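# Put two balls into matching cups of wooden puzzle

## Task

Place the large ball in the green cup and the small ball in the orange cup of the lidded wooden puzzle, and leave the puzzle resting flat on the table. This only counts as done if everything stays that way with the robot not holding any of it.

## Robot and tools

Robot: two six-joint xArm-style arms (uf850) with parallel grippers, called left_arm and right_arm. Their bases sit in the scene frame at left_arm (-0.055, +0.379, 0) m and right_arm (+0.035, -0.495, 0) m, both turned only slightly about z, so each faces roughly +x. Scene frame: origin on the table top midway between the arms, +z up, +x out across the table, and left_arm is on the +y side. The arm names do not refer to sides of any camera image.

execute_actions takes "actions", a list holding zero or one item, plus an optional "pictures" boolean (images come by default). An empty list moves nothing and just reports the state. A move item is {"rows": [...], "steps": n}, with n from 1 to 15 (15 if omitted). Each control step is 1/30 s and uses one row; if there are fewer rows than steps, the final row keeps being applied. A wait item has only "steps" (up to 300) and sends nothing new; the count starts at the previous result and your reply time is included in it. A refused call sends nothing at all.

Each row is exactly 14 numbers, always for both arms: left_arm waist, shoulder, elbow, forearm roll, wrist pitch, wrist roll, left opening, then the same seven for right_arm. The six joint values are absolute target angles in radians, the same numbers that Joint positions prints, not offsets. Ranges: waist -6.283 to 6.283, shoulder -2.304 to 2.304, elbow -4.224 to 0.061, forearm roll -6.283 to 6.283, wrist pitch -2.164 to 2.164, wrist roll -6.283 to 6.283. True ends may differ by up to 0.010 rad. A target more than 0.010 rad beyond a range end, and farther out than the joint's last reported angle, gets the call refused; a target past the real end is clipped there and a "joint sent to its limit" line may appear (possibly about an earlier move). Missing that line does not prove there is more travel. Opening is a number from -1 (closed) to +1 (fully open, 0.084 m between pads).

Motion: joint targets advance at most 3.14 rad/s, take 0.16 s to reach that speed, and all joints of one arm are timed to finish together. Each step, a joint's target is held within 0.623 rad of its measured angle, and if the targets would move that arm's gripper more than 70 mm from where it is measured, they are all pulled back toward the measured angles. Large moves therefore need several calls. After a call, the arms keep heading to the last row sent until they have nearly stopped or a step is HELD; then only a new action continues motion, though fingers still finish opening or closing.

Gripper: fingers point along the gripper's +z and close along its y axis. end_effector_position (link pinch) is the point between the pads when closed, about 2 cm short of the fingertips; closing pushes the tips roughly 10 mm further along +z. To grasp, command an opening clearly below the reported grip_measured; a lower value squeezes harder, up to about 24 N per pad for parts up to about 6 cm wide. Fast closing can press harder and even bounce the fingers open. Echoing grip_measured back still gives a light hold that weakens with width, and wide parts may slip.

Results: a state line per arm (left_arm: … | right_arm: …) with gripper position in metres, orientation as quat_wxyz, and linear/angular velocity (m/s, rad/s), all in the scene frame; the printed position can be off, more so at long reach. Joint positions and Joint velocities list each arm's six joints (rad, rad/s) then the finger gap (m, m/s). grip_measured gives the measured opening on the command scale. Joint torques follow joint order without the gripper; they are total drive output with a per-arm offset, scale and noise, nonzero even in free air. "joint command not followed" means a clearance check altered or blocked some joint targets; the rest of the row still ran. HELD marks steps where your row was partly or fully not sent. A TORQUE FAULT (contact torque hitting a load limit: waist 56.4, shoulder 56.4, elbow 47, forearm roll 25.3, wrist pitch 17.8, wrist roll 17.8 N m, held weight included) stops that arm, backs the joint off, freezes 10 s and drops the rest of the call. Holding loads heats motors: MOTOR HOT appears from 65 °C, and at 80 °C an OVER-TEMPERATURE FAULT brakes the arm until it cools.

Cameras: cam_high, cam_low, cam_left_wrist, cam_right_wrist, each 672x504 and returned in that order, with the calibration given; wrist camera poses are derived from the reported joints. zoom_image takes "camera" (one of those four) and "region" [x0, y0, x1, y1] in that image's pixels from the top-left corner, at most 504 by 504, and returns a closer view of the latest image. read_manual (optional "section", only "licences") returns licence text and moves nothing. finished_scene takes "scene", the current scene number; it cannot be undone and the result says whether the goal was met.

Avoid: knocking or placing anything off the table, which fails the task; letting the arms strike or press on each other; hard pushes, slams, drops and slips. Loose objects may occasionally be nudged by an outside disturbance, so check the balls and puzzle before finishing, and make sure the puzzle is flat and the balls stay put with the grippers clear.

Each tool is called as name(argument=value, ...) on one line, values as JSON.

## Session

execute_actions(actions=[])

Scene clock: 0.00 s of 4500.00 s.
left_arm: end_effector_position=(+0.2809, +0.1097, +0.2011) grip_measured=+1.00 end_effector_quat_wxyz=(+0.312, +0.666, +0.678, +0.002) end_effector_velocity=(+0.000, +0.000, +0.000) end_effector_angular_velocity=(-0.000, +0.000, +0.001) | right_arm: end_effector_position=(+0.5639, +0.1272, +0.3581) grip_measured=-1.00 end_effector_quat_wxyz=(-0.282, +0.635, -0.594, +0.406) end_effector_velocity=(-0.000, +0.000, -0.000) end_effector_angular_velocity=(+0.003, +0.001, -0.000)
Joint positions: left_arm=[-0.703 -0.021 -0.346 -2.867 -0.315  0.637  0.084] | right_arm=[ 1.06  -0.862 -1.791 -1.273 -1.027 -2.881  0.   ]
Joint velocities: left_arm=[-0.     0.     0.    -0.001  0.    -0.    -0.   ] | right_arm=[ 0.    -0.    -0.001  0.001  0.002  0.001 -0.   ]
Joint torques (N m, as the arm reports them, + toward a larger angle): no reading
Motor temperatures (°C, as the motors report them): left_arm=[23 22 27 25 26 25] | right_arm=[23 25 28 28 27 25]
camera_calibration (this result's frames):
cam_left_wrist: T_world_to_cam=[[0.890695, 0.102654, 0.442859, -0.323151], [-0.0974113, -0.908446, 0.406493, 0.110242], [0.444042, -0.405201, -0.799149, 0.212737], [0, 0, 0, 1]] pos_world=[0.204104, 0.219523, 0.268306]
cam_right_wrist: T_world_to_cam=[[-0.517706, -0.132156, -0.84529, 0.643863], [0.0431282, 0.982711, -0.180055, -0.0129423], [0.854471, -0.129672, -0.503056, -0.146873], [0, 0, 0, 1]] pos_world=[0.459389, 0.0787635, 0.468035]

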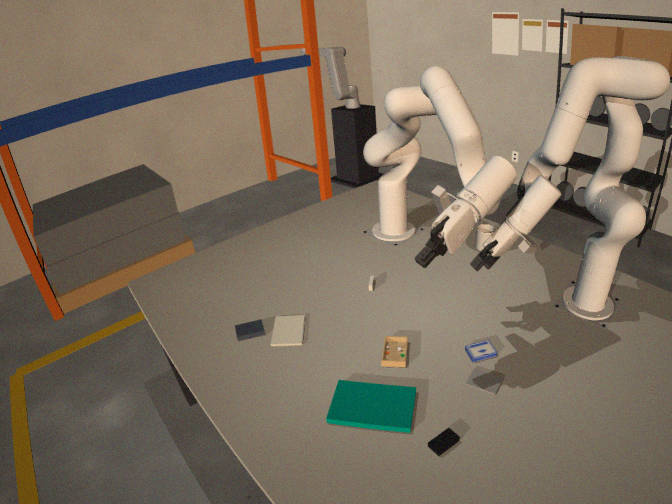

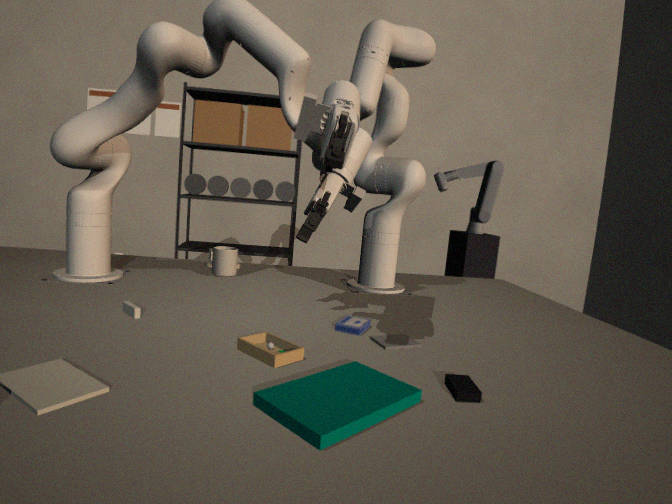

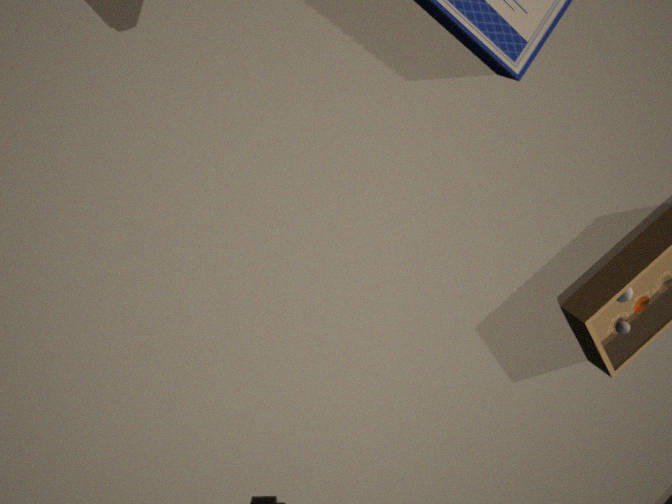

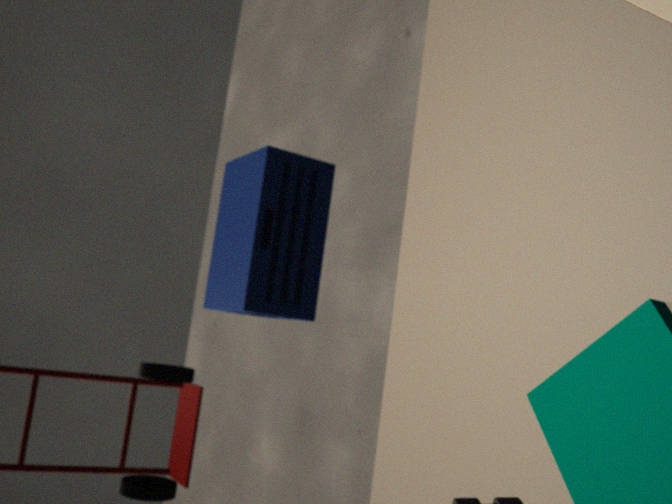

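zoom_image(camera="cam_high", region=[360, 320, 430, 380])

zoom_image(camera="cam_left_wrist", region=[540, 180, 672, 390])

zoom_image(camera="cam_low", region=[225, 320, 315, 380])

Region (360, 320, 430, 380) of cam_high's 672x504 image, scaled by 7.200, with more detail than that image has; it fills the top 432 rows of this view, and the rest is white.

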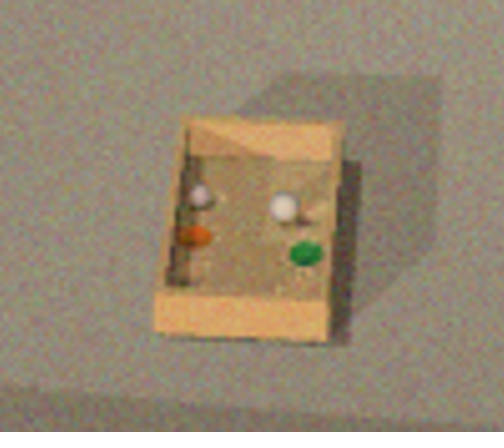

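Region (540, 180, 672, 390) of cam_left_wrist's 672x504 image, scaled by 2.400, with more detail than that image has; it fills the left 317 columns of this view, and the rest is white.

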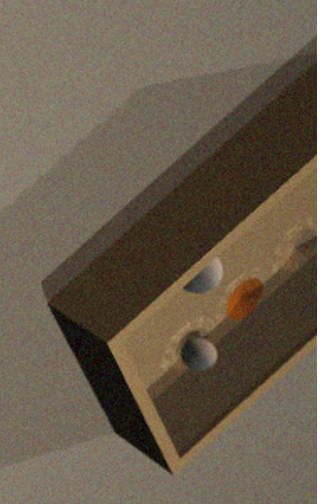

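Region (225, 320, 315, 380) of cam_low's 672x504 image, scaled by 5.600, with more detail than that image has.

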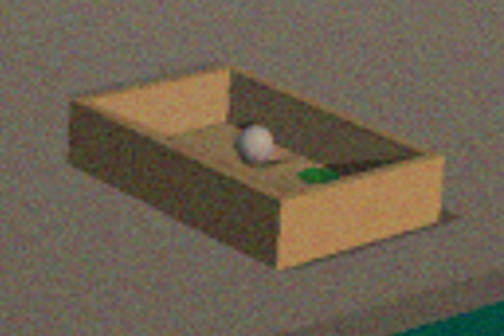

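execute_actions(actions=[{"rows": [[-0.703,-0.021,-0.346,-2.867,-0.315,0.637,1,1.0596,-0.8622,-1.7910,-1.2714,-1.0267,-2.8774,-0.9],[-0.703,-0.021,-0.346,-2.867,-0.315,0.637,1,1.0583,-0.8627,-1.7909,-1.2668,-1.0258,-2.8667,-0.8],[-0.703,-0.021,-0.346,-2.867,-0.315,0.637,1,1.0561,-0.8635,-1.7908,-1.2591,-1.0242,-2.8490,-0.7],[-0.703,-0.021,-0.346,-2.867,-0.315,0.637,1,1.0531,-0.8647,-1.7907,-1.2483,-1.0221,-2.8242,-0.6],[-0.703,-0.021,-0.346,-2.867,-0.315,0.637,1,1.0493,-0.8662,-1.7906,-1.2346,-1.0194,-2.7927,-0.5],[-0.703,-0.021,-0.346,-2.867,-0.315,0.637,1,1.0446,-0.8680,-1.7904,-1.2180,-1.0161,-2.7543,-0.4],[-0.703,-0.021,-0.346,-2.867,-0.315,0.637,1,1.0392,-0.8702,-1.7901,-1.1985,-1.0122,-2.7095,-0.3],[-0.703,-0.021,-0.346,-2.867,-0.315,0.637,1,1.0330,-0.8726,-1.7899,-1.1763,-1.0078,-2.6584,-0.2],[-0.703,-0.021,-0.346,-2.867,-0.315,0.637,1,1.0260,-0.8754,-1.7896,-1.1514,-1.0029,-2.6012,-0.1],[-0.703,-0.021,-0.346,-2.867,-0.315,0.637,1,1.0184,-0.8784,-1.7893,-1.1241,-0.9975,-2.5382,0],[-0.703,-0.021,-0.346,-2.867,-0.315,0.637,1,1.0101,-0.8816,-1.7890,-1.0944,-0.9916,-2.4698,0.1],[-0.703,-0.021,-0.346,-2.867,-0.315,0.637,1,1.0011,-0.8851,-1.7886,-1.0624,-0.9852,-2.3963,0.2],[-0.703,-0.021,-0.346,-2.867,-0.315,0.637,1,0.9916,-0.8889,-1.7882,-1.0284,-0.9785,-2.3179,0.3],[-0.703,-0.021,-0.346,-2.867,-0.315,0.637,1,0.9816,-0.8928,-1.7878,-0.9924,-0.9713,-2.2352,0.4],[-0.703,-0.021,-0.346,-2.867,-0.315,0.637,1,0.9710,-0.8970,-1.7874,-0.9548,-0.9639,-2.1485,0.5]], "steps": 15}], pictures=false)

execute_actions(actions=[{"rows": [[-0.703,-0.021,-0.346,-2.867,-0.315,0.637,1,0.9601,-0.9013,-1.7869,-0.9155,-0.9561,-2.0582,0.6],[-0.703,-0.021,-0.346,-2.867,-0.315,0.637,1,0.9487,-0.9057,-1.7864,-0.8749,-0.9480,-1.9648,0.7],[-0.703,-0.021,-0.346,-2.867,-0.315,0.637,1,0.9370,-0.9103,-1.7860,-0.8332,-0.9398,-1.8687,0.8],[-0.703,-0.021,-0.346,-2.867,-0.315,0.637,1,0.9251,-0.9150,-1.7855,-0.7905,-0.9313,-1.7704,0.9],[-0.703,-0.021,-0.346,-2.867,-0.315,0.637,1,0.9130,-0.9198,-1.7850,-0.7470,-0.9227,-1.6704,1],[-0.703,-0.021,-0.346,-2.867,-0.315,0.637,1,0.9007,-0.9246,-1.7845,-0.7030,-0.9139,-1.5691,1],[-0.703,-0.021,-0.346,-2.867,-0.315,0.637,1,0.8883,-0.9295,-1.7840,-0.6587,-0.9052,-1.4671,1],[-0.703,-0.021,-0.346,-2.867,-0.315,0.637,1,0.8758,-0.9344,-1.7834,-0.6143,-0.8963,-1.3649,1],[-0.703,-0.021,-0.346,-2.867,-0.315,0.637,1,0.8635,-0.9393,-1.7829,-0.5700,-0.8876,-1.2629,1],[-0.703,-0.021,-0.346,-2.867,-0.315,0.637,1,0.8512,-0.9441,-1.7824,-0.5260,-0.8788,-1.1616,1],[-0.703,-0.021,-0.346,-2.867,-0.315,0.637,1,0.8390,-0.9489,-1.7819,-0.4825,-0.8702,-1.0616,1],[-0.703,-0.021,-0.346,-2.867,-0.315,0.637,1,0.8271,-0.9536,-1.7814,-0.4398,-0.8617,-0.9633,1],[-0.703,-0.021,-0.346,-2.867,-0.315,0.637,1,0.8154,-0.9582,-1.7810,-0.3981,-0.8535,-0.8672,1],[-0.703,-0.021,-0.346,-2.867,-0.315,0.637,1,0.8040,-0.9626,-1.7805,-0.3575,-0.8454,-0.7738,1],[-0.703,-0.021,-0.346,-2.867,-0.315,0.637,1,0.7931,-0.9669,-1.7800,-0.3183,-0.8376,-0.6835,1]], "steps": 15}], pictures=false)

execute_actions(actions=[{"rows": [[-0.703,-0.021,-0.346,-2.867,-0.315,0.637,1,0.7825,-0.9711,-1.7796,-0.2806,-0.8302,-0.5968,1],[-0.703,-0.021,-0.346,-2.867,-0.315,0.637,1,0.7725,-0.9750,-1.7792,-0.2446,-0.8230,-0.5141,1],[-0.703,-0.021,-0.346,-2.867,-0.315,0.637,1,0.7630,-0.9788,-1.7788,-0.2106,-0.8163,-0.4357,1],[-0.703,-0.021,-0.346,-2.867,-0.315,0.637,1,0.7540,-0.9823,-1.7784,-0.1786,-0.8099,-0.3622,1],[-0.703,-0.021,-0.346,-2.867,-0.315,0.637,1,0.7457,-0.9855,-1.7781,-0.1489,-0.8040,-0.2938,1],[-0.703,-0.021,-0.346,-2.867,-0.315,0.637,1,0.7381,-0.9885,-1.7778,-0.1216,-0.7986,-0.2308,1],[-0.703,-0.021,-0.346,-2.867,-0.315,0.637,1,0.7311,-0.9913,-1.7775,-0.0967,-0.7937,-0.1736,1],[-0.703,-0.021,-0.346,-2.867,-0.315,0.637,1,0.7249,-0.9937,-1.7773,-0.0745,-0.7893,-0.1225,1],[-0.703,-0.021,-0.346,-2.867,-0.315,0.637,1,0.7195,-0.9959,-1.7770,-0.0550,-0.7854,-0.0777,1],[-0.703,-0.021,-0.346,-2.867,-0.315,0.637,1,0.7148,-0.9977,-1.7768,-0.0384,-0.7821,-0.0393,1],[-0.703,-0.021,-0.346,-2.867,-0.315,0.637,1,0.7110,-0.9992,-1.7767,-0.0247,-0.7794,-0.0078,1],[-0.703,-0.021,-0.346,-2.867,-0.315,0.637,1,0.7080,-1.0004,-1.7766,-0.0139,-0.7773,0.0170,1],[-0.703,-0.021,-0.346,-2.867,-0.315,0.637,1,0.7058,-1.0012,-1.7765,-0.0062,-0.7757,0.0347,1],[-0.703,-0.021,-0.346,-2.867,-0.315,0.637,1,0.7045,-1.0017,-1.7764,-0.0016,-0.7748,0.0454,1],[-0.703,-0.021,-0.346,-2.867,-0.315,0.637,1,0.7041,-1.0019,-1.7764,0,-0.7745,0.049,1]], "steps": 15}], pictures=false)

execute_actions(actions=[{"steps": 12}])

Scene clock: 120.50 s of 4500.00 s.
left_arm: end_effector_position=(+0.2808, +0.1096, +0.2011) grip_measured=+1.00 end_effector_quat_wxyz=(+0.312, +0.666, +0.678, +0.002) end_effector_velocity=(-0.000, +0.000, -0.000) end_effector_angular_velocity=(+0.000, +0.000, +0.000) | right_arm: end_effector_position=(+0.5705, +0.0979, +0.3144) grip_measured=+0.42 end_effector_quat_wxyz=(+0.299, -0.477, +0.767, -0.308) end_effector_velocity=(+0.020, -0.131, -0.198) end_effector_angular_velocity=(+1.671, +0.296, -1.730)
Joint positions: left_arm=[-0.703 -0.021 -0.346 -2.867 -0.315  0.637  0.084] | right_arm=[ 1.013 -0.88  -1.789 -1.106 -0.994 -2.497  0.062]
Joint velocities: left_arm=[-0. -0. -0. -0. -0. -0. -0.] | right_arm=[-0.22  -0.087  0.009  0.787  0.156  1.798  0.121]
Joint torques (N m, as the arm reports them, + toward a larger angle): left_arm=[ -5.33  15.81 -16.38  -1.02  -1.26   0.47] | right_arm=[  6.92  53.04 -17.18  -0.8   -0.69  -0.05]
Motor temperatures (°C, as the motors report them): left_arm=[23 22 27 25 26 25] | right_arm=[23 25 28 28 27 25]
Steps of this call (steps 1 to 90: nothing new was sent; then 117.00 s passed at rest; steps 91 to 105: all 15 steps of this action). Readings (joint positions):
91: left_arm=[-0.703 -0.021 -0.346 -2.867 -0.315 0.637] | right_arm=[1.060 -0.862 -1.791 -1.272 -1.027 -2.881]
92: left_arm=[-0.703 -0.021 -0.346 -2.867 -0.315 0.637] | right_arm=[1.060 -0.862 -1.791 -1.272 -1.027 -2.880]
94: left_arm=[-0.703 -0.021 -0.346 -2.867 -0.315 0.637] | right_arm=[1.059 -0.863 -1.791 -1.268 -1.026 -2.870]
98: left_arm=[-0.703 -0.021 -0.346 -2.867 -0.315 0.637] | right_arm=[1.051 -0.866 -1.791 -1.239 -1.020 -2.803]
105: the state above

Scene clock: 121.00 s of 4500.00 s.
left_arm: end_effector_position=(+0.2808, +0.1096, +0.2011) grip_measured=+1.00 end_effector_quat_wxyz=(+0.312, +0.666, +0.678, +0.002) end_effector_velocity=(-0.000, +0.000, -0.001) end_effector_angular_velocity=(+0.001, +0.001, +0.001) | right_arm: end_effector_position=(+0.5669, +0.0308, +0.1984) grip_measured=+1.00 end_effector_quat_wxyz=(+0.201, +0.300, +0.931, -0.054) end_effector_velocity=(-0.024, -0.096, -0.211) end_effector_angular_velocity=(+1.640, +0.163, -3.666)
Joint positions: left_arm=[-0.703 -0.021 -0.346 -2.867 -0.315  0.637  0.084] | right_arm=[ 0.859 -0.941 -1.783 -0.553 -0.884 -1.24   0.084]
Joint velocities: left_arm=[ 0.    -0.002  0.    -0.001 -0.    -0.    -0.   ] | right_arm=[-0.356 -0.14   0.014  1.271  0.251  2.805  0.   ]
Joint torques (N m, as the arm reports them, + toward a larger angle): left_arm=[ -4.78  15.29 -16.63  -0.92  -1.29   0.47] | right_arm=[ 10.21  57.46 -17.68  -1.41  -0.5   -0.31]
Motor temperatures (°C, as the motors report them): left_arm=[23 22 27 25 26 25] | right_arm=[23 25 28 28 27 25]
Steps of this call (steps 1 to 15: all 15 steps of this action). Readings (joint positions):
1: left_arm=[-0.703 -0.021 -0.346 -2.867 -0.315 0.637] | right_arm=[1.006 -0.883 -1.789 -1.079 -0.989 -2.434]
2: left_arm=[-0.703 -0.021 -0.346 -2.867 -0.315 0.637] | right_arm=[0.998 -0.887 -1.788 -1.050 -0.983 -2.367]
4: left_arm=[-0.703 -0.021 -0.346 -2.867 -0.315 0.637] | right_arm=[0.980 -0.894 -1.788 -0.986 -0.970 -2.222]
8: left_arm=[-0.703 -0.021 -0.346 -2.867 -0.315 0.637] | right_arm=[0.940 -0.909 -1.786 -0.842 -0.942 -1.890]
15: the state above

Scene clock: 121.50 s of 4500.00 s.
left_arm: end_effector_position=(+0.2808, +0.1096, +0.2011) grip_measured=+1.00 end_effector_quat_wxyz=(+0.312, +0.666, +0.678, +0.002) end_effector_velocity=(-0.000, +0.000, -0.000) end_effector_angular_velocity=(+0.000, +0.001, +0.001) | right_arm: end_effector_position=(+0.5663, +0.0101, +0.1342) grip_measured=+1.00 end_effector_quat_wxyz=(+0.017, +0.906, +0.422, +0.004) end_effector_velocity=(+0.014, -0.009, -0.045) end_effector_angular_velocity=(+0.297, +0.186, -1.612)
Joint positions: left_arm=[-0.703 -0.021 -0.346 -2.867 -0.315  0.637  0.084] | right_arm=[ 0.717 -0.997 -1.777 -0.049 -0.784 -0.065  0.084]
Joint velocities: left_arm=[-0.    -0.001  0.    -0.001  0.    -0.    -0.   ] | right_arm=[-0.137 -0.054  0.007  0.488  0.096  1.131 -0.   ]
Joint torques (N m, as the arm reports them, + toward a larger angle): left_arm=[ -4.29  15.58 -16.15  -1.05  -1.26   0.46] | right_arm=[ 13.97  58.04 -17.76  -3.31  -0.29  -1.23]
Motor temperatures (°C, as the motors report them): left_arm=[23 22 27 25 26 25] | right_arm=[23 25 28 28 27 25]
Steps of this call (steps 1 to 15: all 15 steps of this action). Readings (joint positions):
1: left_arm=[-0.703 -0.021 -0.346 -2.867 -0.315 0.637] | right_arm=[0.847 -0.946 -1.782 -0.511 -0.876 -1.146]
2: left_arm=[-0.703 -0.021 -0.346 -2.867 -0.315 0.637] | right_arm=[0.835 -0.950 -1.782 -0.469 -0.868 -1.052]
4: left_arm=[-0.703 -0.021 -0.346 -2.867 -0.315 0.637] | right_arm=[0.812 -0.959 -1.781 -0.388 -0.852 -0.864]
8: left_arm=[-0.703 -0.021 -0.346 -2.867 -0.315 0.637] | right_arm=[0.771 -0.976 -1.779 -0.238 -0.822 -0.507]
15: the state above

Scene clock: 121.90 s of 4500.00 s.
left_arm: end_effector_position=(+0.2808, +0.1096, +0.2011) grip_measured=+1.00 end_effector_quat_wxyz=(+0.312, +0.666, +0.678, +0.002) end_effector_velocity=(+0.000, -0.000, -0.000) end_effector_angular_velocity=(+0.000, +0.000, -0.000) | right_arm: end_effector_position=(+0.5677, +0.0098, +0.1302) grip_measured=+1.00 end_effector_quat_wxyz=(+0.000, +0.937, +0.349, +0.000) end_effector_velocity=(+0.001, -0.001, -0.001) end_effector_angular_velocity=(+0.005, +0.004, -0.030)
Joint positions: left_arm=[-0.703 -0.021 -0.346 -2.867 -0.315  0.637  0.084] | right_arm=[ 0.705 -1.002 -1.776 -0.001 -0.775  0.047  0.084]
Joint velocities: left_arm=[ 0. -0. -0.  0. -0. -0.  0.] | right_arm=[-0.003 -0.001 -0.     0.008  0.002  0.021 -0.   ]
Joint torques (N m, as the arm reports them, + toward a larger angle): left_arm=[ -4.34  15.39 -16.5   -1.14  -1.24   0.45] | right_arm=[  9.99  55.95 -16.79  -0.36  -0.25  -0.4 ]
Motor temperatures (°C, as the motors report them): left_arm=[23 22 27 25 26 25] | right_arm=[23 25 28 28 27 25]
Steps of this call (steps 1 to 12: the robot went on to your last target). Readings (joint positions):
1: left_arm=[-0.703 -0.021 -0.346 -2.867 -0.315 0.637] | right_arm=[0.713 -0.998 -1.777 -0.035 -0.781 -0.032]
2: left_arm=[-0.703 -0.021 -0.346 -2.867 -0.315 0.637] | right_arm=[0.711 -0.999 -1.777 -0.024 -0.779 -0.008]
4: left_arm=[-0.703 -0.021 -0.346 -2.867 -0.315 0.637] | right_arm=[0.708 -1.001 -1.777 -0.012 -0.777 0.021]
8: left_arm=[-0.703 -0.021 -0.346 -2.867 -0.315 0.637] | right_arm=[0.705 -1.001 -1.777 -0.003 -0.775 0.042]
12: the state above
camera_calibration (this result's frames):
cam_left_wrist: T_world_to_cam=[[0.890724, 0.102379, 0.442864, -0.323001], [-0.0977574, -0.908358, 0.406608, 0.110213], [0.443907, -0.405469, -0.799088, 0.212801], [0, 0, 0, 1]] pos_world=[0.204015, 0.219466, 0.268279]
cam_right_wrist: T_world_to_cam=[[0.651237, -0.758841, -0.00714187, -0.328914], [-0.758874, -0.651198, -0.00715682, 0.509976], [0.000780117, 0.0100806, -0.999949, 0.267909], [0, 0, 0, 1]] pos_world=[0.600999, 0.0798012, 0.269196]

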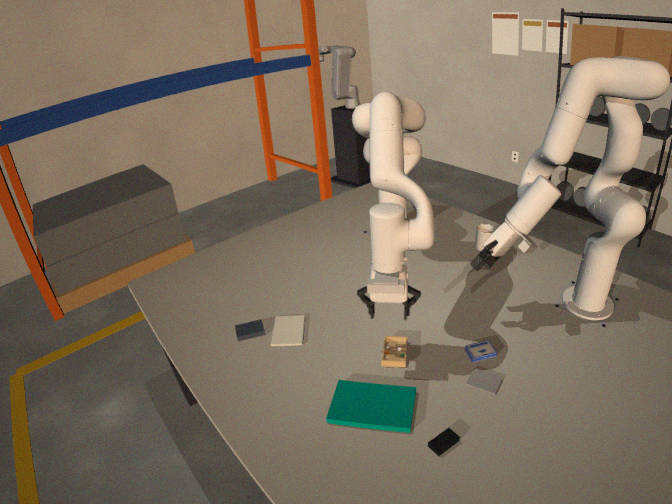

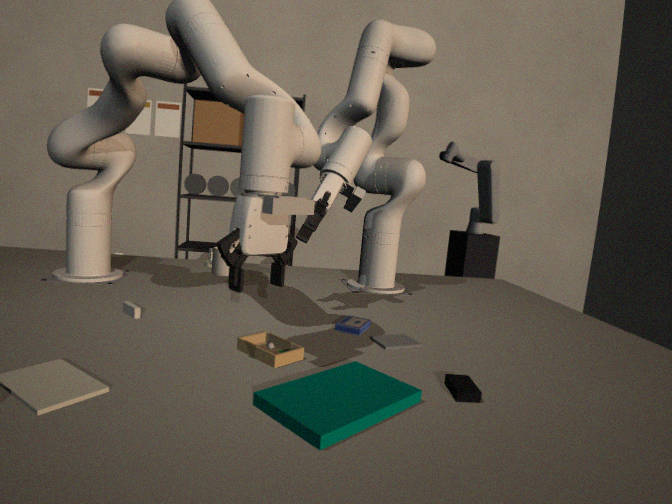

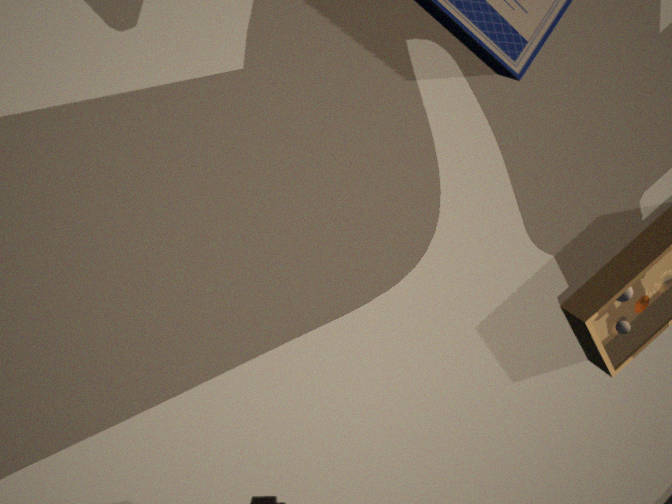

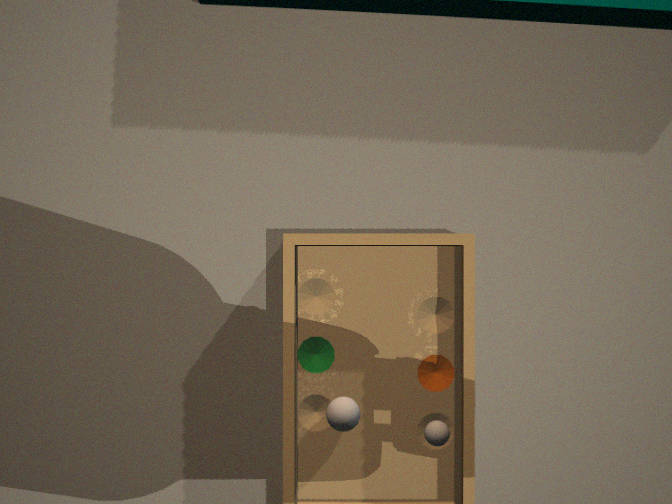

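zoom_image(camera="cam_right_wrist", region=[260, 220, 500, 504])

Region (260, 220, 500, 504) of cam_right_wrist's 672x504 image, scaled by 1.775, with more detail than that image has; it fills the left 426 columns of this view, and the rest is white.

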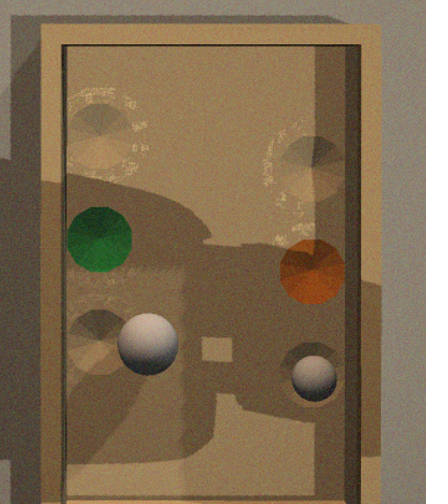

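execute_actions(actions=[{"rows": [[-0.703,-0.021,-0.346,-2.867,-0.315,0.637,1,0.7043,-1.0021,-1.7759,0,-0.7737,0.0493,1],[-0.703,-0.021,-0.346,-2.867,-0.315,0.637,1,0.7049,-1.0028,-1.7743,0,-0.7714,0.0502,1],[-0.703,-0.021,-0.346,-2.867,-0.315,0.637,1,0.7060,-1.0041,-1.7717,0,-0.7677,0.0516,1],[-0.703,-0.021,-0.346,-2.867,-0.315,0.637,1,0.7073,-1.0058,-1.7683,0,-0.7625,0.0535,1],[-0.703,-0.021,-0.346,-2.867,-0.315,0.637,1,0.7091,-1.0080,-1.7641,0,-0.7561,0.0559,1],[-0.703,-0.021,-0.346,-2.867,-0.315,0.637,1,0.7110,-1.0109,-1.7593,0,-0.7485,0.0587,1],[-0.703,-0.021,-0.346,-2.867,-0.315,0.637,1,0.7132,-1.0143,-1.7542,0,-0.7399,0.0618,1],[-0.703,-0.021,-0.346,-2.867,-0.315,0.637,1,0.7156,-1.0183,-1.7489,0,-0.7305,0.0650,1],[-0.703,-0.021,-0.346,-2.867,-0.315,0.637,1,0.7180,-1.0230,-1.7436,0,-0.7206,0.0684,1],[-0.703,-0.021,-0.346,-2.867,-0.315,0.637,1,0.7204,-1.0284,-1.7385,0,-0.7102,0.0718,1],[-0.703,-0.021,-0.346,-2.867,-0.315,0.637,1,0.7227,-1.0344,-1.7340,0,-0.6996,0.0750,1],[-0.703,-0.021,-0.346,-2.867,-0.315,0.637,1,0.7249,-1.0410,-1.7300,0,-0.6890,0.0781,1],[-0.703,-0.021,-0.346,-2.867,-0.315,0.637,1,0.7269,-1.0484,-1.7269,0,-0.6786,0.0809,1],[-0.703,-0.021,-0.346,-2.867,-0.315,0.637,1,0.7286,-1.0562,-1.7247,0,-0.6685,0.0833,1],[-0.703,-0.021,-0.346,-2.867,-0.315,0.637,1,0.7299,-1.0646,-1.7236,0,-0.6590,0.0852,1]], "steps": 15}], pictures=false)

execute_actions(actions=[{"rows": [[-0.703,-0.021,-0.346,-2.867,-0.315,0.637,1,0.7310,-1.0734,-1.7235,0,-0.6502,0.0866,1],[-0.703,-0.021,-0.346,-2.867,-0.315,0.637,1,0.7316,-1.0825,-1.7246,0,-0.6422,0.0875,1],[-0.703,-0.021,-0.346,-2.867,-0.315,0.637,1,0.7318,-1.0917,-1.7268,0,-0.6351,0.0878,1],[-0.703,-0.021,-0.346,-2.867,-0.315,0.637,1,0.7318,-1.1006,-1.7295,0,-0.6289,0.0878,1],[-0.703,-0.021,-0.346,-2.867,-0.315,0.637,1,0.7318,-1.1087,-1.7321,0,-0.6234,0.0878,1],[-0.703,-0.021,-0.346,-2.867,-0.315,0.637,1,0.7318,-1.1160,-1.7345,0,-0.6185,0.0878,1],[-0.703,-0.021,-0.346,-2.867,-0.315,0.637,1,0.7318,-1.1223,-1.7367,0,-0.6144,0.0878,1],[-0.703,-0.021,-0.346,-2.867,-0.315,0.637,1,0.7318,-1.1275,-1.7385,0,-0.6110,0.0878,1],[-0.703,-0.021,-0.346,-2.867,-0.315,0.637,1,0.7318,-1.1316,-1.7400,0,-0.6084,0.0878,1],[-0.703,-0.021,-0.346,-2.867,-0.315,0.637,1,0.7318,-1.1345,-1.7411,0,-0.6066,0.0878,1],[-0.703,-0.021,-0.346,-2.867,-0.315,0.637,1,0.7318,-1.1362,-1.7417,0,-0.6055,0.0878,1],[-0.703,-0.021,-0.346,-2.867,-0.315,0.637,1,0.7318,-1.1367,-1.7419,0,-0.6052,0.0878,1],[-0.703,-0.021,-0.346,-2.867,-0.315,0.637,1,0.7318,-1.1367,-1.7419,0,-0.6052,0.0878,0.95],[-0.703,-0.021,-0.346,-2.867,-0.315,0.637,1,0.7318,-1.1367,-1.7419,0,-0.6052,0.0878,0.9],[-0.703,-0.021,-0.346,-2.867,-0.315,0.637,1,0.7318,-1.1367,-1.7419,0,-0.6052,0.0878,0.85]], "steps": 15}])

execute_actions(actions=[{"rows": [[-0.703,-0.021,-0.346,-2.867,-0.315,0.637,1,0.7318,-1.1367,-1.7419,0,-0.6052,0.0878,0.8],[-0.703,-0.021,-0.346,-2.867,-0.315,0.637,1,0.7318,-1.1367,-1.7419,0,-0.6052,0.0878,0.76],[-0.703,-0.021,-0.346,-2.867,-0.315,0.637,1,0.7318,-1.1367,-1.7419,0,-0.6052,0.0878,0.72],[-0.703,-0.021,-0.346,-2.867,-0.315,0.637,1,0.7318,-1.1367,-1.7419,0,-0.6052,0.0878,0.69],[-0.703,-0.021,-0.346,-2.867,-0.315,0.637,1,0.7318,-1.1367,-1.7419,0,-0.6052,0.0878,0.66],[-0.703,-0.021,-0.346,-2.867,-0.315,0.637,1,0.7318,-1.1367,-1.7419,0,-0.6052,0.0878,0.63],[-0.703,-0.021,-0.346,-2.867,-0.315,0.637,1,0.7318,-1.1367,-1.7419,0,-0.6052,0.0878,0.60],[-0.703,-0.021,-0.346,-2.867,-0.315,0.637,1,0.7318,-1.1367,-1.7419,0,-0.6052,0.0878,0.57],[-0.703,-0.021,-0.346,-2.867,-0.315,0.637,1,0.7318,-1.1367,-1.7419,0,-0.6052,0.0878,0.53],[-0.703,-0.021,-0.346,-2.867,-0.315,0.637,1,0.7318,-1.1367,-1.7419,0,-0.6052,0.0878,0.47],[-0.703,-0.021,-0.346,-2.867,-0.315,0.637,1,0.7318,-1.1367,-1.7419,0,-0.6052,0.0878,0.38],[-0.703,-0.021,-0.346,-2.867,-0.315,0.637,1,0.7318,-1.1367,-1.7419,0,-0.6052,0.0878,0.28],[-0.703,-0.021,-0.346,-2.867,-0.315,0.637,1,0.7318,-1.1367,-1.7419,0,-0.6052,0.0878,0.18],[-0.703,-0.021,-0.346,-2.867,-0.315,0.637,1,0.7318,-1.1367,-1.7419,0,-0.6052,0.0878,0.08],[-0.703,-0.021,-0.346,-2.867,-0.315,0.637,1,0.7318,-1.1367,-1.7419,0,-0.6052,0.0878,0]], "steps": 15}])

Scene clock: 242.40 s of 4500.00 s.
left_arm: end_effector_position=(+0.2808, +0.1096, +0.2011) grip_measured=+1.00 end_effector_quat_wxyz=(+0.312, +0.666, +0.678, +0.002) end_effector_velocity=(-0.000, +0.000, -0.000) end_effector_angular_velocity=(+0.000, +0.001, -0.000) | right_arm: end_effector_position=(+0.5511, +0.0130, +0.0863) grip_measured=+1.00 end_effector_quat_wxyz=(+0.000, +0.939, +0.344, -0.000) end_effector_velocity=(-0.052, +0.009, -0.182) end_effector_angular_velocity=(-0.002, +0.002, -0.023)
Joint positions: left_arm=[-0.703 -0.021 -0.346 -2.867 -0.315  0.637  0.084] | right_arm=[ 0.723 -1.039 -1.734  0.    -0.696  0.076  0.084]
Joint velocities: left_arm=[ 0.    -0.001  0.     0.001  0.    -0.     0.   ] | right_arm=[ 0.059 -0.196  0.102  0.     0.295  0.082 -0.   ]
Joint torques (N m, as the arm reports them, + toward a larger angle): left_arm=[ -4.56  15.82 -16.24  -0.91  -1.2    0.51] | right_arm=[  9.32  53.85 -16.89  -0.82  -0.11  -0.57]
Motor temperatures (°C, as the motors report them): left_arm=[23 22 27 25 26 25] | right_arm=[23 25 28 28 27 25]
Steps of this call (steps 1 to 30: the robot went on to your last target; steps 31 to 90: nothing new was sent; then 117.00 s passed at rest; steps 91 to 105: all 15 steps of this action). Readings (joint positions):
91: left_arm=[-0.703 -0.021 -0.346 -2.867 -0.315 0.637] | right_arm=[0.704 -1.002 -1.776 -0.000 -0.774 0.049]
92: left_arm=[-0.703 -0.021 -0.346 -2.867 -0.315 0.637] | right_arm=[0.704 -1.002 -1.776 0.000 -0.774 0.049]
94: left_arm=[-0.703 -0.021 -0.346 -2.867 -0.315 0.637] | right_arm=[0.705 -1.002 -1.775 0.000 -0.772 0.050]
98: left_arm=[-0.703 -0.021 -0.346 -2.867 -0.315 0.637] | right_arm=[0.709 -1.008 -1.764 0.000 -0.756 0.056]
105: the state above

Scene clock: 242.90 s of 4500.00 s.
left_arm: end_effector_position=(+0.2808, +0.1096, +0.2011) grip_measured=+1.00 end_effector_quat_wxyz=(+0.312, +0.666, +0.678, +0.002) end_effector_velocity=(+0.000, -0.000, +0.000) end_effector_angular_velocity=(-0.001, -0.000, +0.002) | right_arm: end_effector_position=(+0.5436, +0.0141, +0.0209) grip_measured=+0.88 end_effector_quat_wxyz=(+0.000, +0.940, +0.342, -0.000) end_effector_velocity=(+0.001, +0.002, -0.021) end_effector_angular_velocity=(+0.004, -0.005, +0.003)
Joint positions: left_arm=[-0.703 -0.021 -0.346 -2.867 -0.315  0.637  0.084] | right_arm=[ 0.732 -1.133 -1.741 -0.    -0.608  0.088  0.08 ]
Joint velocities: left_arm=[-0.     0.001  0.    -0.001 -0.    -0.    -0.   ] | right_arm=[ 0.001 -0.037 -0.015 -0.     0.029 -0.002 -0.056]
Joint torques (N m, as the arm reports them, + toward a larger angle): left_arm=[ -4.99  15.88 -16.21  -0.96  -1.23   0.46] | right_arm=[  9.65  59.98 -15.1   -0.86  -0.1   -0.42]
Motor temperatures (°C, as the motors report them): left_arm=[23 22 27 25 26 25] | right_arm=[23 25 28 28 27 25]
Steps of this call (steps 1 to 15: all 15 steps of this action). Readings (joint positions):
1: left_arm=[-0.703 -0.021 -0.346 -2.867 -0.315 0.637] | right_arm=[0.725 -1.046 -1.731 0.000 -0.686 0.078]
2: left_arm=[-0.703 -0.021 -0.346 -2.867 -0.315 0.637] | right_arm=[0.727 -1.053 -1.729 -0.000 -0.676 0.081]
4: left_arm=[-0.703 -0.021 -0.346 -2.867 -0.315 0.637] | right_arm=[0.729 -1.069 -1.727 -0.000 -0.658 0.084]
8: left_arm=[-0.703 -0.021 -0.346 -2.867 -0.315 0.637] | right_arm=[0.731 -1.102 -1.732 -0.000 -0.630 0.087]
15: the state above
camera_calibration (this result's frames):
cam_left_wrist: T_world_to_cam=[[0.890724, 0.102379, 0.442864, -0.323001], [-0.0977574, -0.908358, 0.406608, 0.110213], [0.443907, -0.405469, -0.799088, 0.212801], [0, 0, 0, 1]] pos_world=[0.204015, 0.219466, 0.268279]
cam_right_wrist: T_world_to_cam=[[0.640259, -0.768119, -0.00787157, -0.304636], [-0.768159, -0.640222, -0.00691051, 0.498681], [0.000268544, 0.0104711, -0.999945, 0.15892], [0, 0, 0, 1]] pos_world=[0.57807, 0.0836054, 0.15996]

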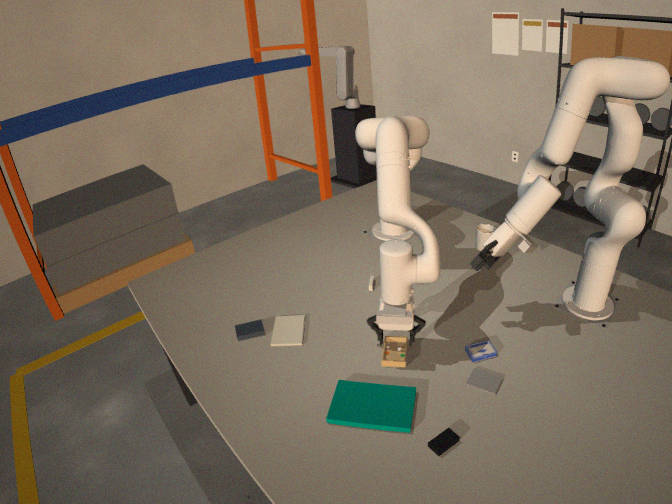

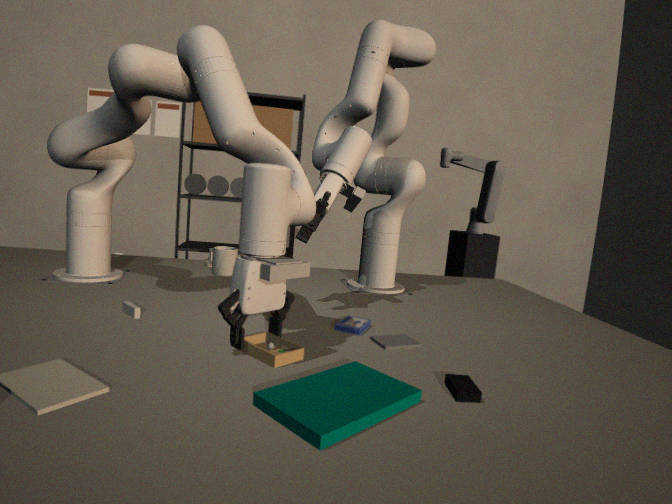

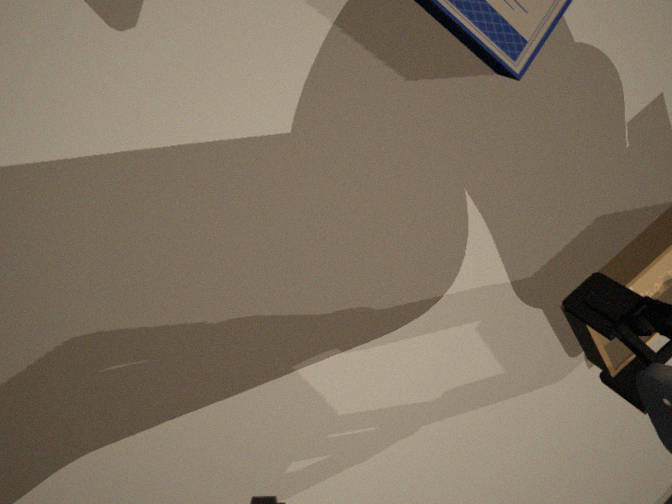

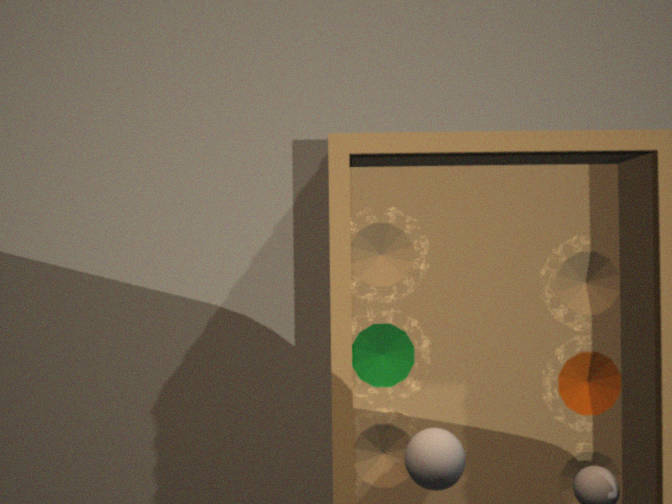

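Scene clock: 243.40 s of 4500.00 s.
left_arm: end_effector_position=(+0.2808, +0.1096, +0.2011) grip_measured=+1.00 end_effector_quat_wxyz=(+0.312, +0.666, +0.678, +0.002) end_effector_velocity=(-0.000, +0.000, -0.000) end_effector_angular_velocity=(-0.000, +0.000, +0.000) | right_arm: end_effector_position=(+0.5437, +0.0143, +0.0188) grip_measured=+0.55 end_effector_quat_wxyz=(-0.000, +0.940, +0.342, +0.000) end_effector_velocity=(-0.000, -0.000, -0.000) end_effector_angular_velocity=(-0.001, +0.000, +0.001)
Joint positions: left_arm=[-0.703 -0.021 -0.346 -2.867 -0.315  0.637  0.084] | right_arm=[ 0.732 -1.136 -1.742 -0.    -0.605  0.088  0.067]
Joint velocities: left_arm=[-0.    -0.     0.     0.     0.    -0.001  0.   ] | right_arm=[-0.    -0.     0.    -0.001 -0.001 -0.     0.   ]
Joint torques (N m, as the arm reports them, + toward a larger angle): left_arm=[ -5.18  15.35 -16.57  -0.86  -1.26   0.46] | right_arm=[  9.3   53.9  -14.45  -0.07  -0.16  -0.44]
Motor temperatures (°C, as the motors report them): left_arm=[23 22 27 25 26 25] | right_arm=[23 25 28 28 27 25]
Steps of this call (steps 1 to 15: all 15 steps of this action). Readings (joint positions):
1: left_arm=[-0.703 -0.021 -0.346 -2.867 -0.315 0.637] | right_arm=[0.732 -1.134 -1.741 0.000 -0.607 0.088]
2: left_arm=[-0.703 -0.021 -0.346 -2.867 -0.315 0.637] | right_arm=[0.732 -1.134 -1.741 0.000 -0.607 0.088]
4: left_arm=[-0.703 -0.021 -0.346 -2.867 -0.315 0.637] | right_arm=[0.732 -1.135 -1.742 0.000 -0.606 0.088]
8: left_arm=[-0.703 -0.021 -0.346 -2.867 -0.315 0.637] | right_arm=[0.732 -1.136 -1.742 0.000 -0.605 0.088]
15: the state above
camera_calibration (this result's frames):
cam_left_wrist: T_world_to_cam=[[0.890724, 0.102379, 0.442864, -0.323001], [-0.0977573, -0.908358, 0.406608, 0.110213], [0.443907, -0.405469, -0.799088, 0.212801], [0, 0, 0, 1]] pos_world=[0.204015, 0.219466, 0.268279]
cam_right_wrist: T_world_to_cam=[[0.640284, -0.768097, -0.00791014, -0.304568], [-0.768138, -0.640241, -0.0074181, 0.498809], [0.000633421, 0.0108258, -0.999941, 0.156624], [0, 0, 0, 1]] pos_world=[0.578065, 0.0837246, 0.157906]

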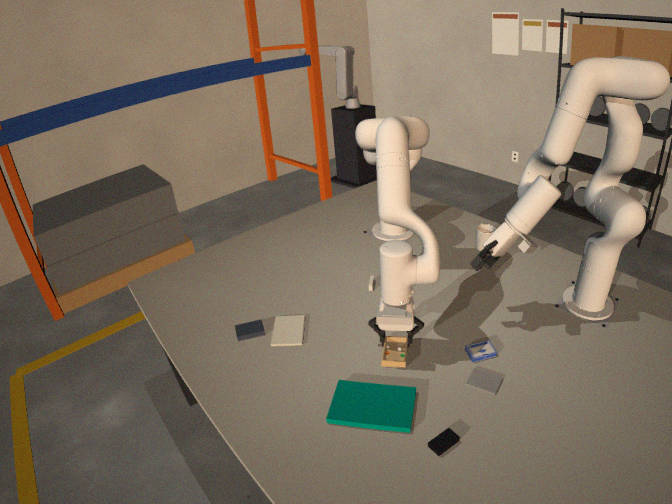

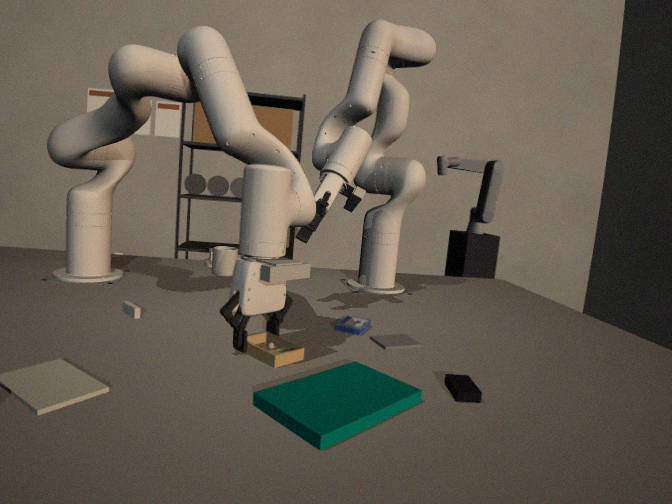

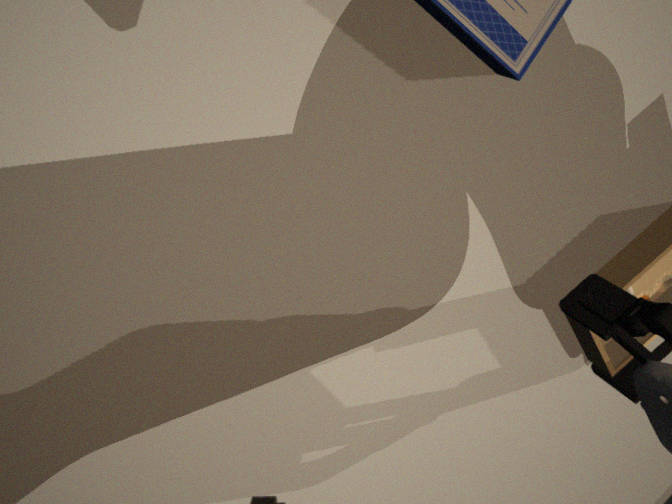

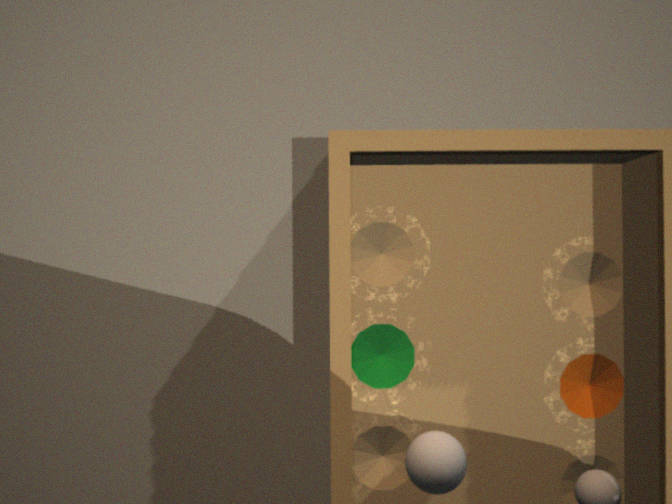

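execute_actions(actions=[])

Scene clock: 326.00 s of 4500.00 s.
left_arm: end_effector_position=(+0.2808, +0.1096, +0.2011) grip_measured=+1.00 end_effector_quat_wxyz=(+0.312, +0.666, +0.678, +0.002) end_effector_velocity=(-0.000, +0.000, -0.000) end_effector_angular_velocity=(+0.001, +0.000, -0.002) | right_arm: end_effector_position=(+0.5436, +0.0142, +0.0186) grip_measured=+0.55 end_effector_quat_wxyz=(-0.000, +0.940, +0.342, +0.000) end_effector_velocity=(-0.000, -0.001, -0.001) end_effector_angular_velocity=(-0.002, +0.001, +0.001)
Joint positions: left_arm=[-0.703 -0.021 -0.346 -2.867 -0.315  0.637  0.084] | right_arm=[ 0.732 -1.137 -1.742 -0.    -0.605  0.088  0.067]
Joint velocities: left_arm=[-0.    -0.001 -0.     0.002  0.     0.     0.   ] | right_arm=[-0.    -0.     0.001 -0.002 -0.001  0.001 -0.   ]
Joint torques (N m, as the arm reports them, + toward a larger angle): left_arm=[ -4.72  16.18 -16.49  -0.94  -1.21   0.49] | right_arm=[  9.3   45.31 -12.03  -0.51   0.12  -0.48]
Motor temperatures (°C, as the motors report them): left_arm=[23 22 27 25 26 25] | right_arm=[23 25 28 28 27 25]
Steps of this call (steps 1 to 15: the robot went on to your last target; steps 16 to 90: nothing new was sent; then 79.60 s passed at rest). Readings (joint positions):
1: left_arm=[-0.703 -0.021 -0.346 -2.867 -0.315 0.637] | right_arm=[0.732 -1.136 -1.742 -0.000 -0.605 0.088]
2: left_arm=[-0.703 -0.021 -0.346 -2.867 -0.315 0.637] | right_arm=[0.732 -1.136 -1.742 -0.000 -0.605 0.088]
4: left_arm=[-0.703 -0.021 -0.346 -2.867 -0.315 0.637] | right_arm=[0.732 -1.136 -1.742 -0.000 -0.605 0.088]
8: left_arm=[-0.703 -0.021 -0.346 -2.867 -0.315 0.637] | right_arm=[0.732 -1.136 -1.742 -0.000 -0.605 0.088]
90: the state above
All arms were judged still, so your last target was given up. Only a new action makes them travel on or press farther. Fingers that are still opening or closing keep moving.
camera_calibration (this result's frames):
cam_left_wrist: T_world_to_cam=[[0.890724, 0.102379, 0.442864, -0.323001], [-0.0977573, -0.908358, 0.406608, 0.110213], [0.443907, -0.405469, -0.799088, 0.212801], [0, 0, 0, 1]] pos_world=[0.204015, 0.219466, 0.268279]
cam_right_wrist: T_world_to_cam=[[0.640282, -0.768099, -0.00789124, -0.304578], [-0.76814, -0.640243, -0.0070994, 0.498643], [0.000400738, 0.0106072, -0.999944, 0.156488], [0, 0, 0, 1]] pos_world=[0.577981, 0.0836465, 0.157616]

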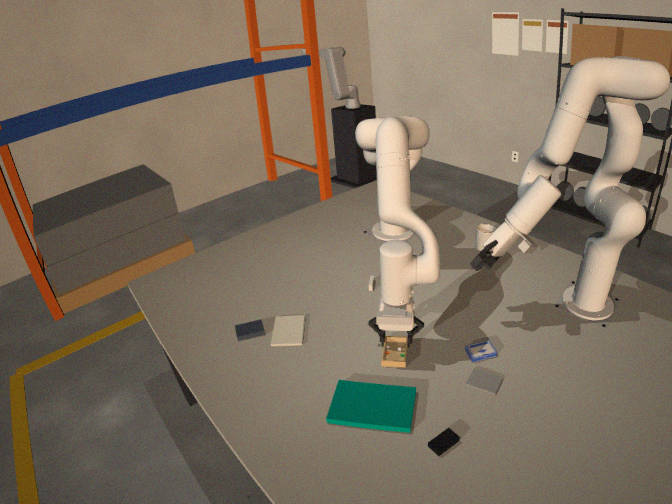

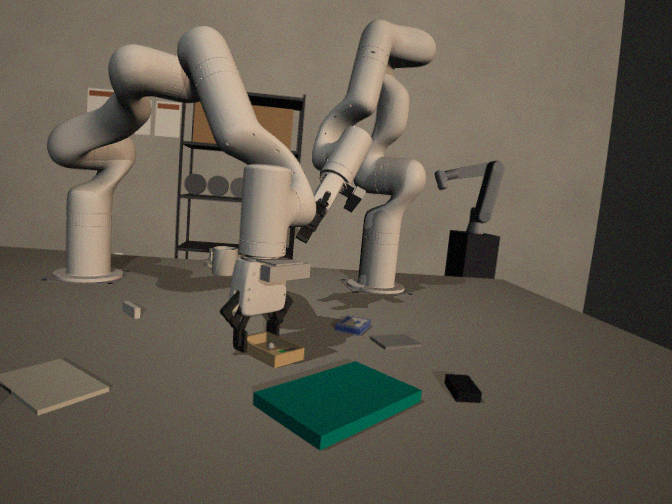

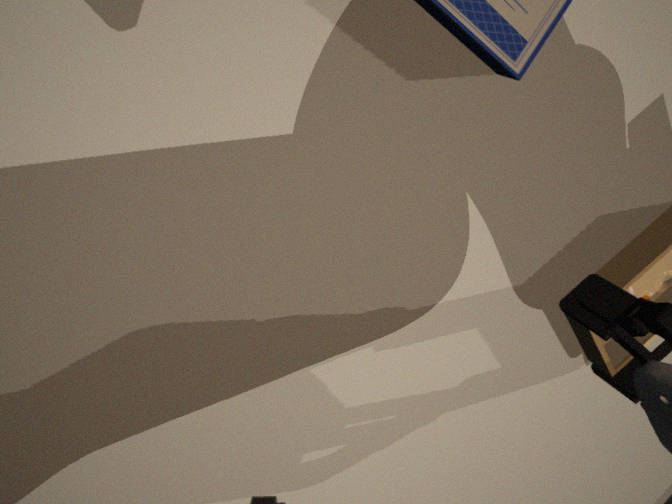

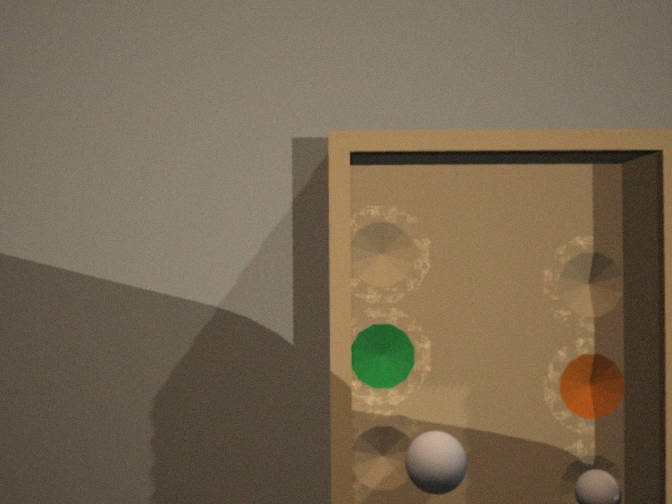

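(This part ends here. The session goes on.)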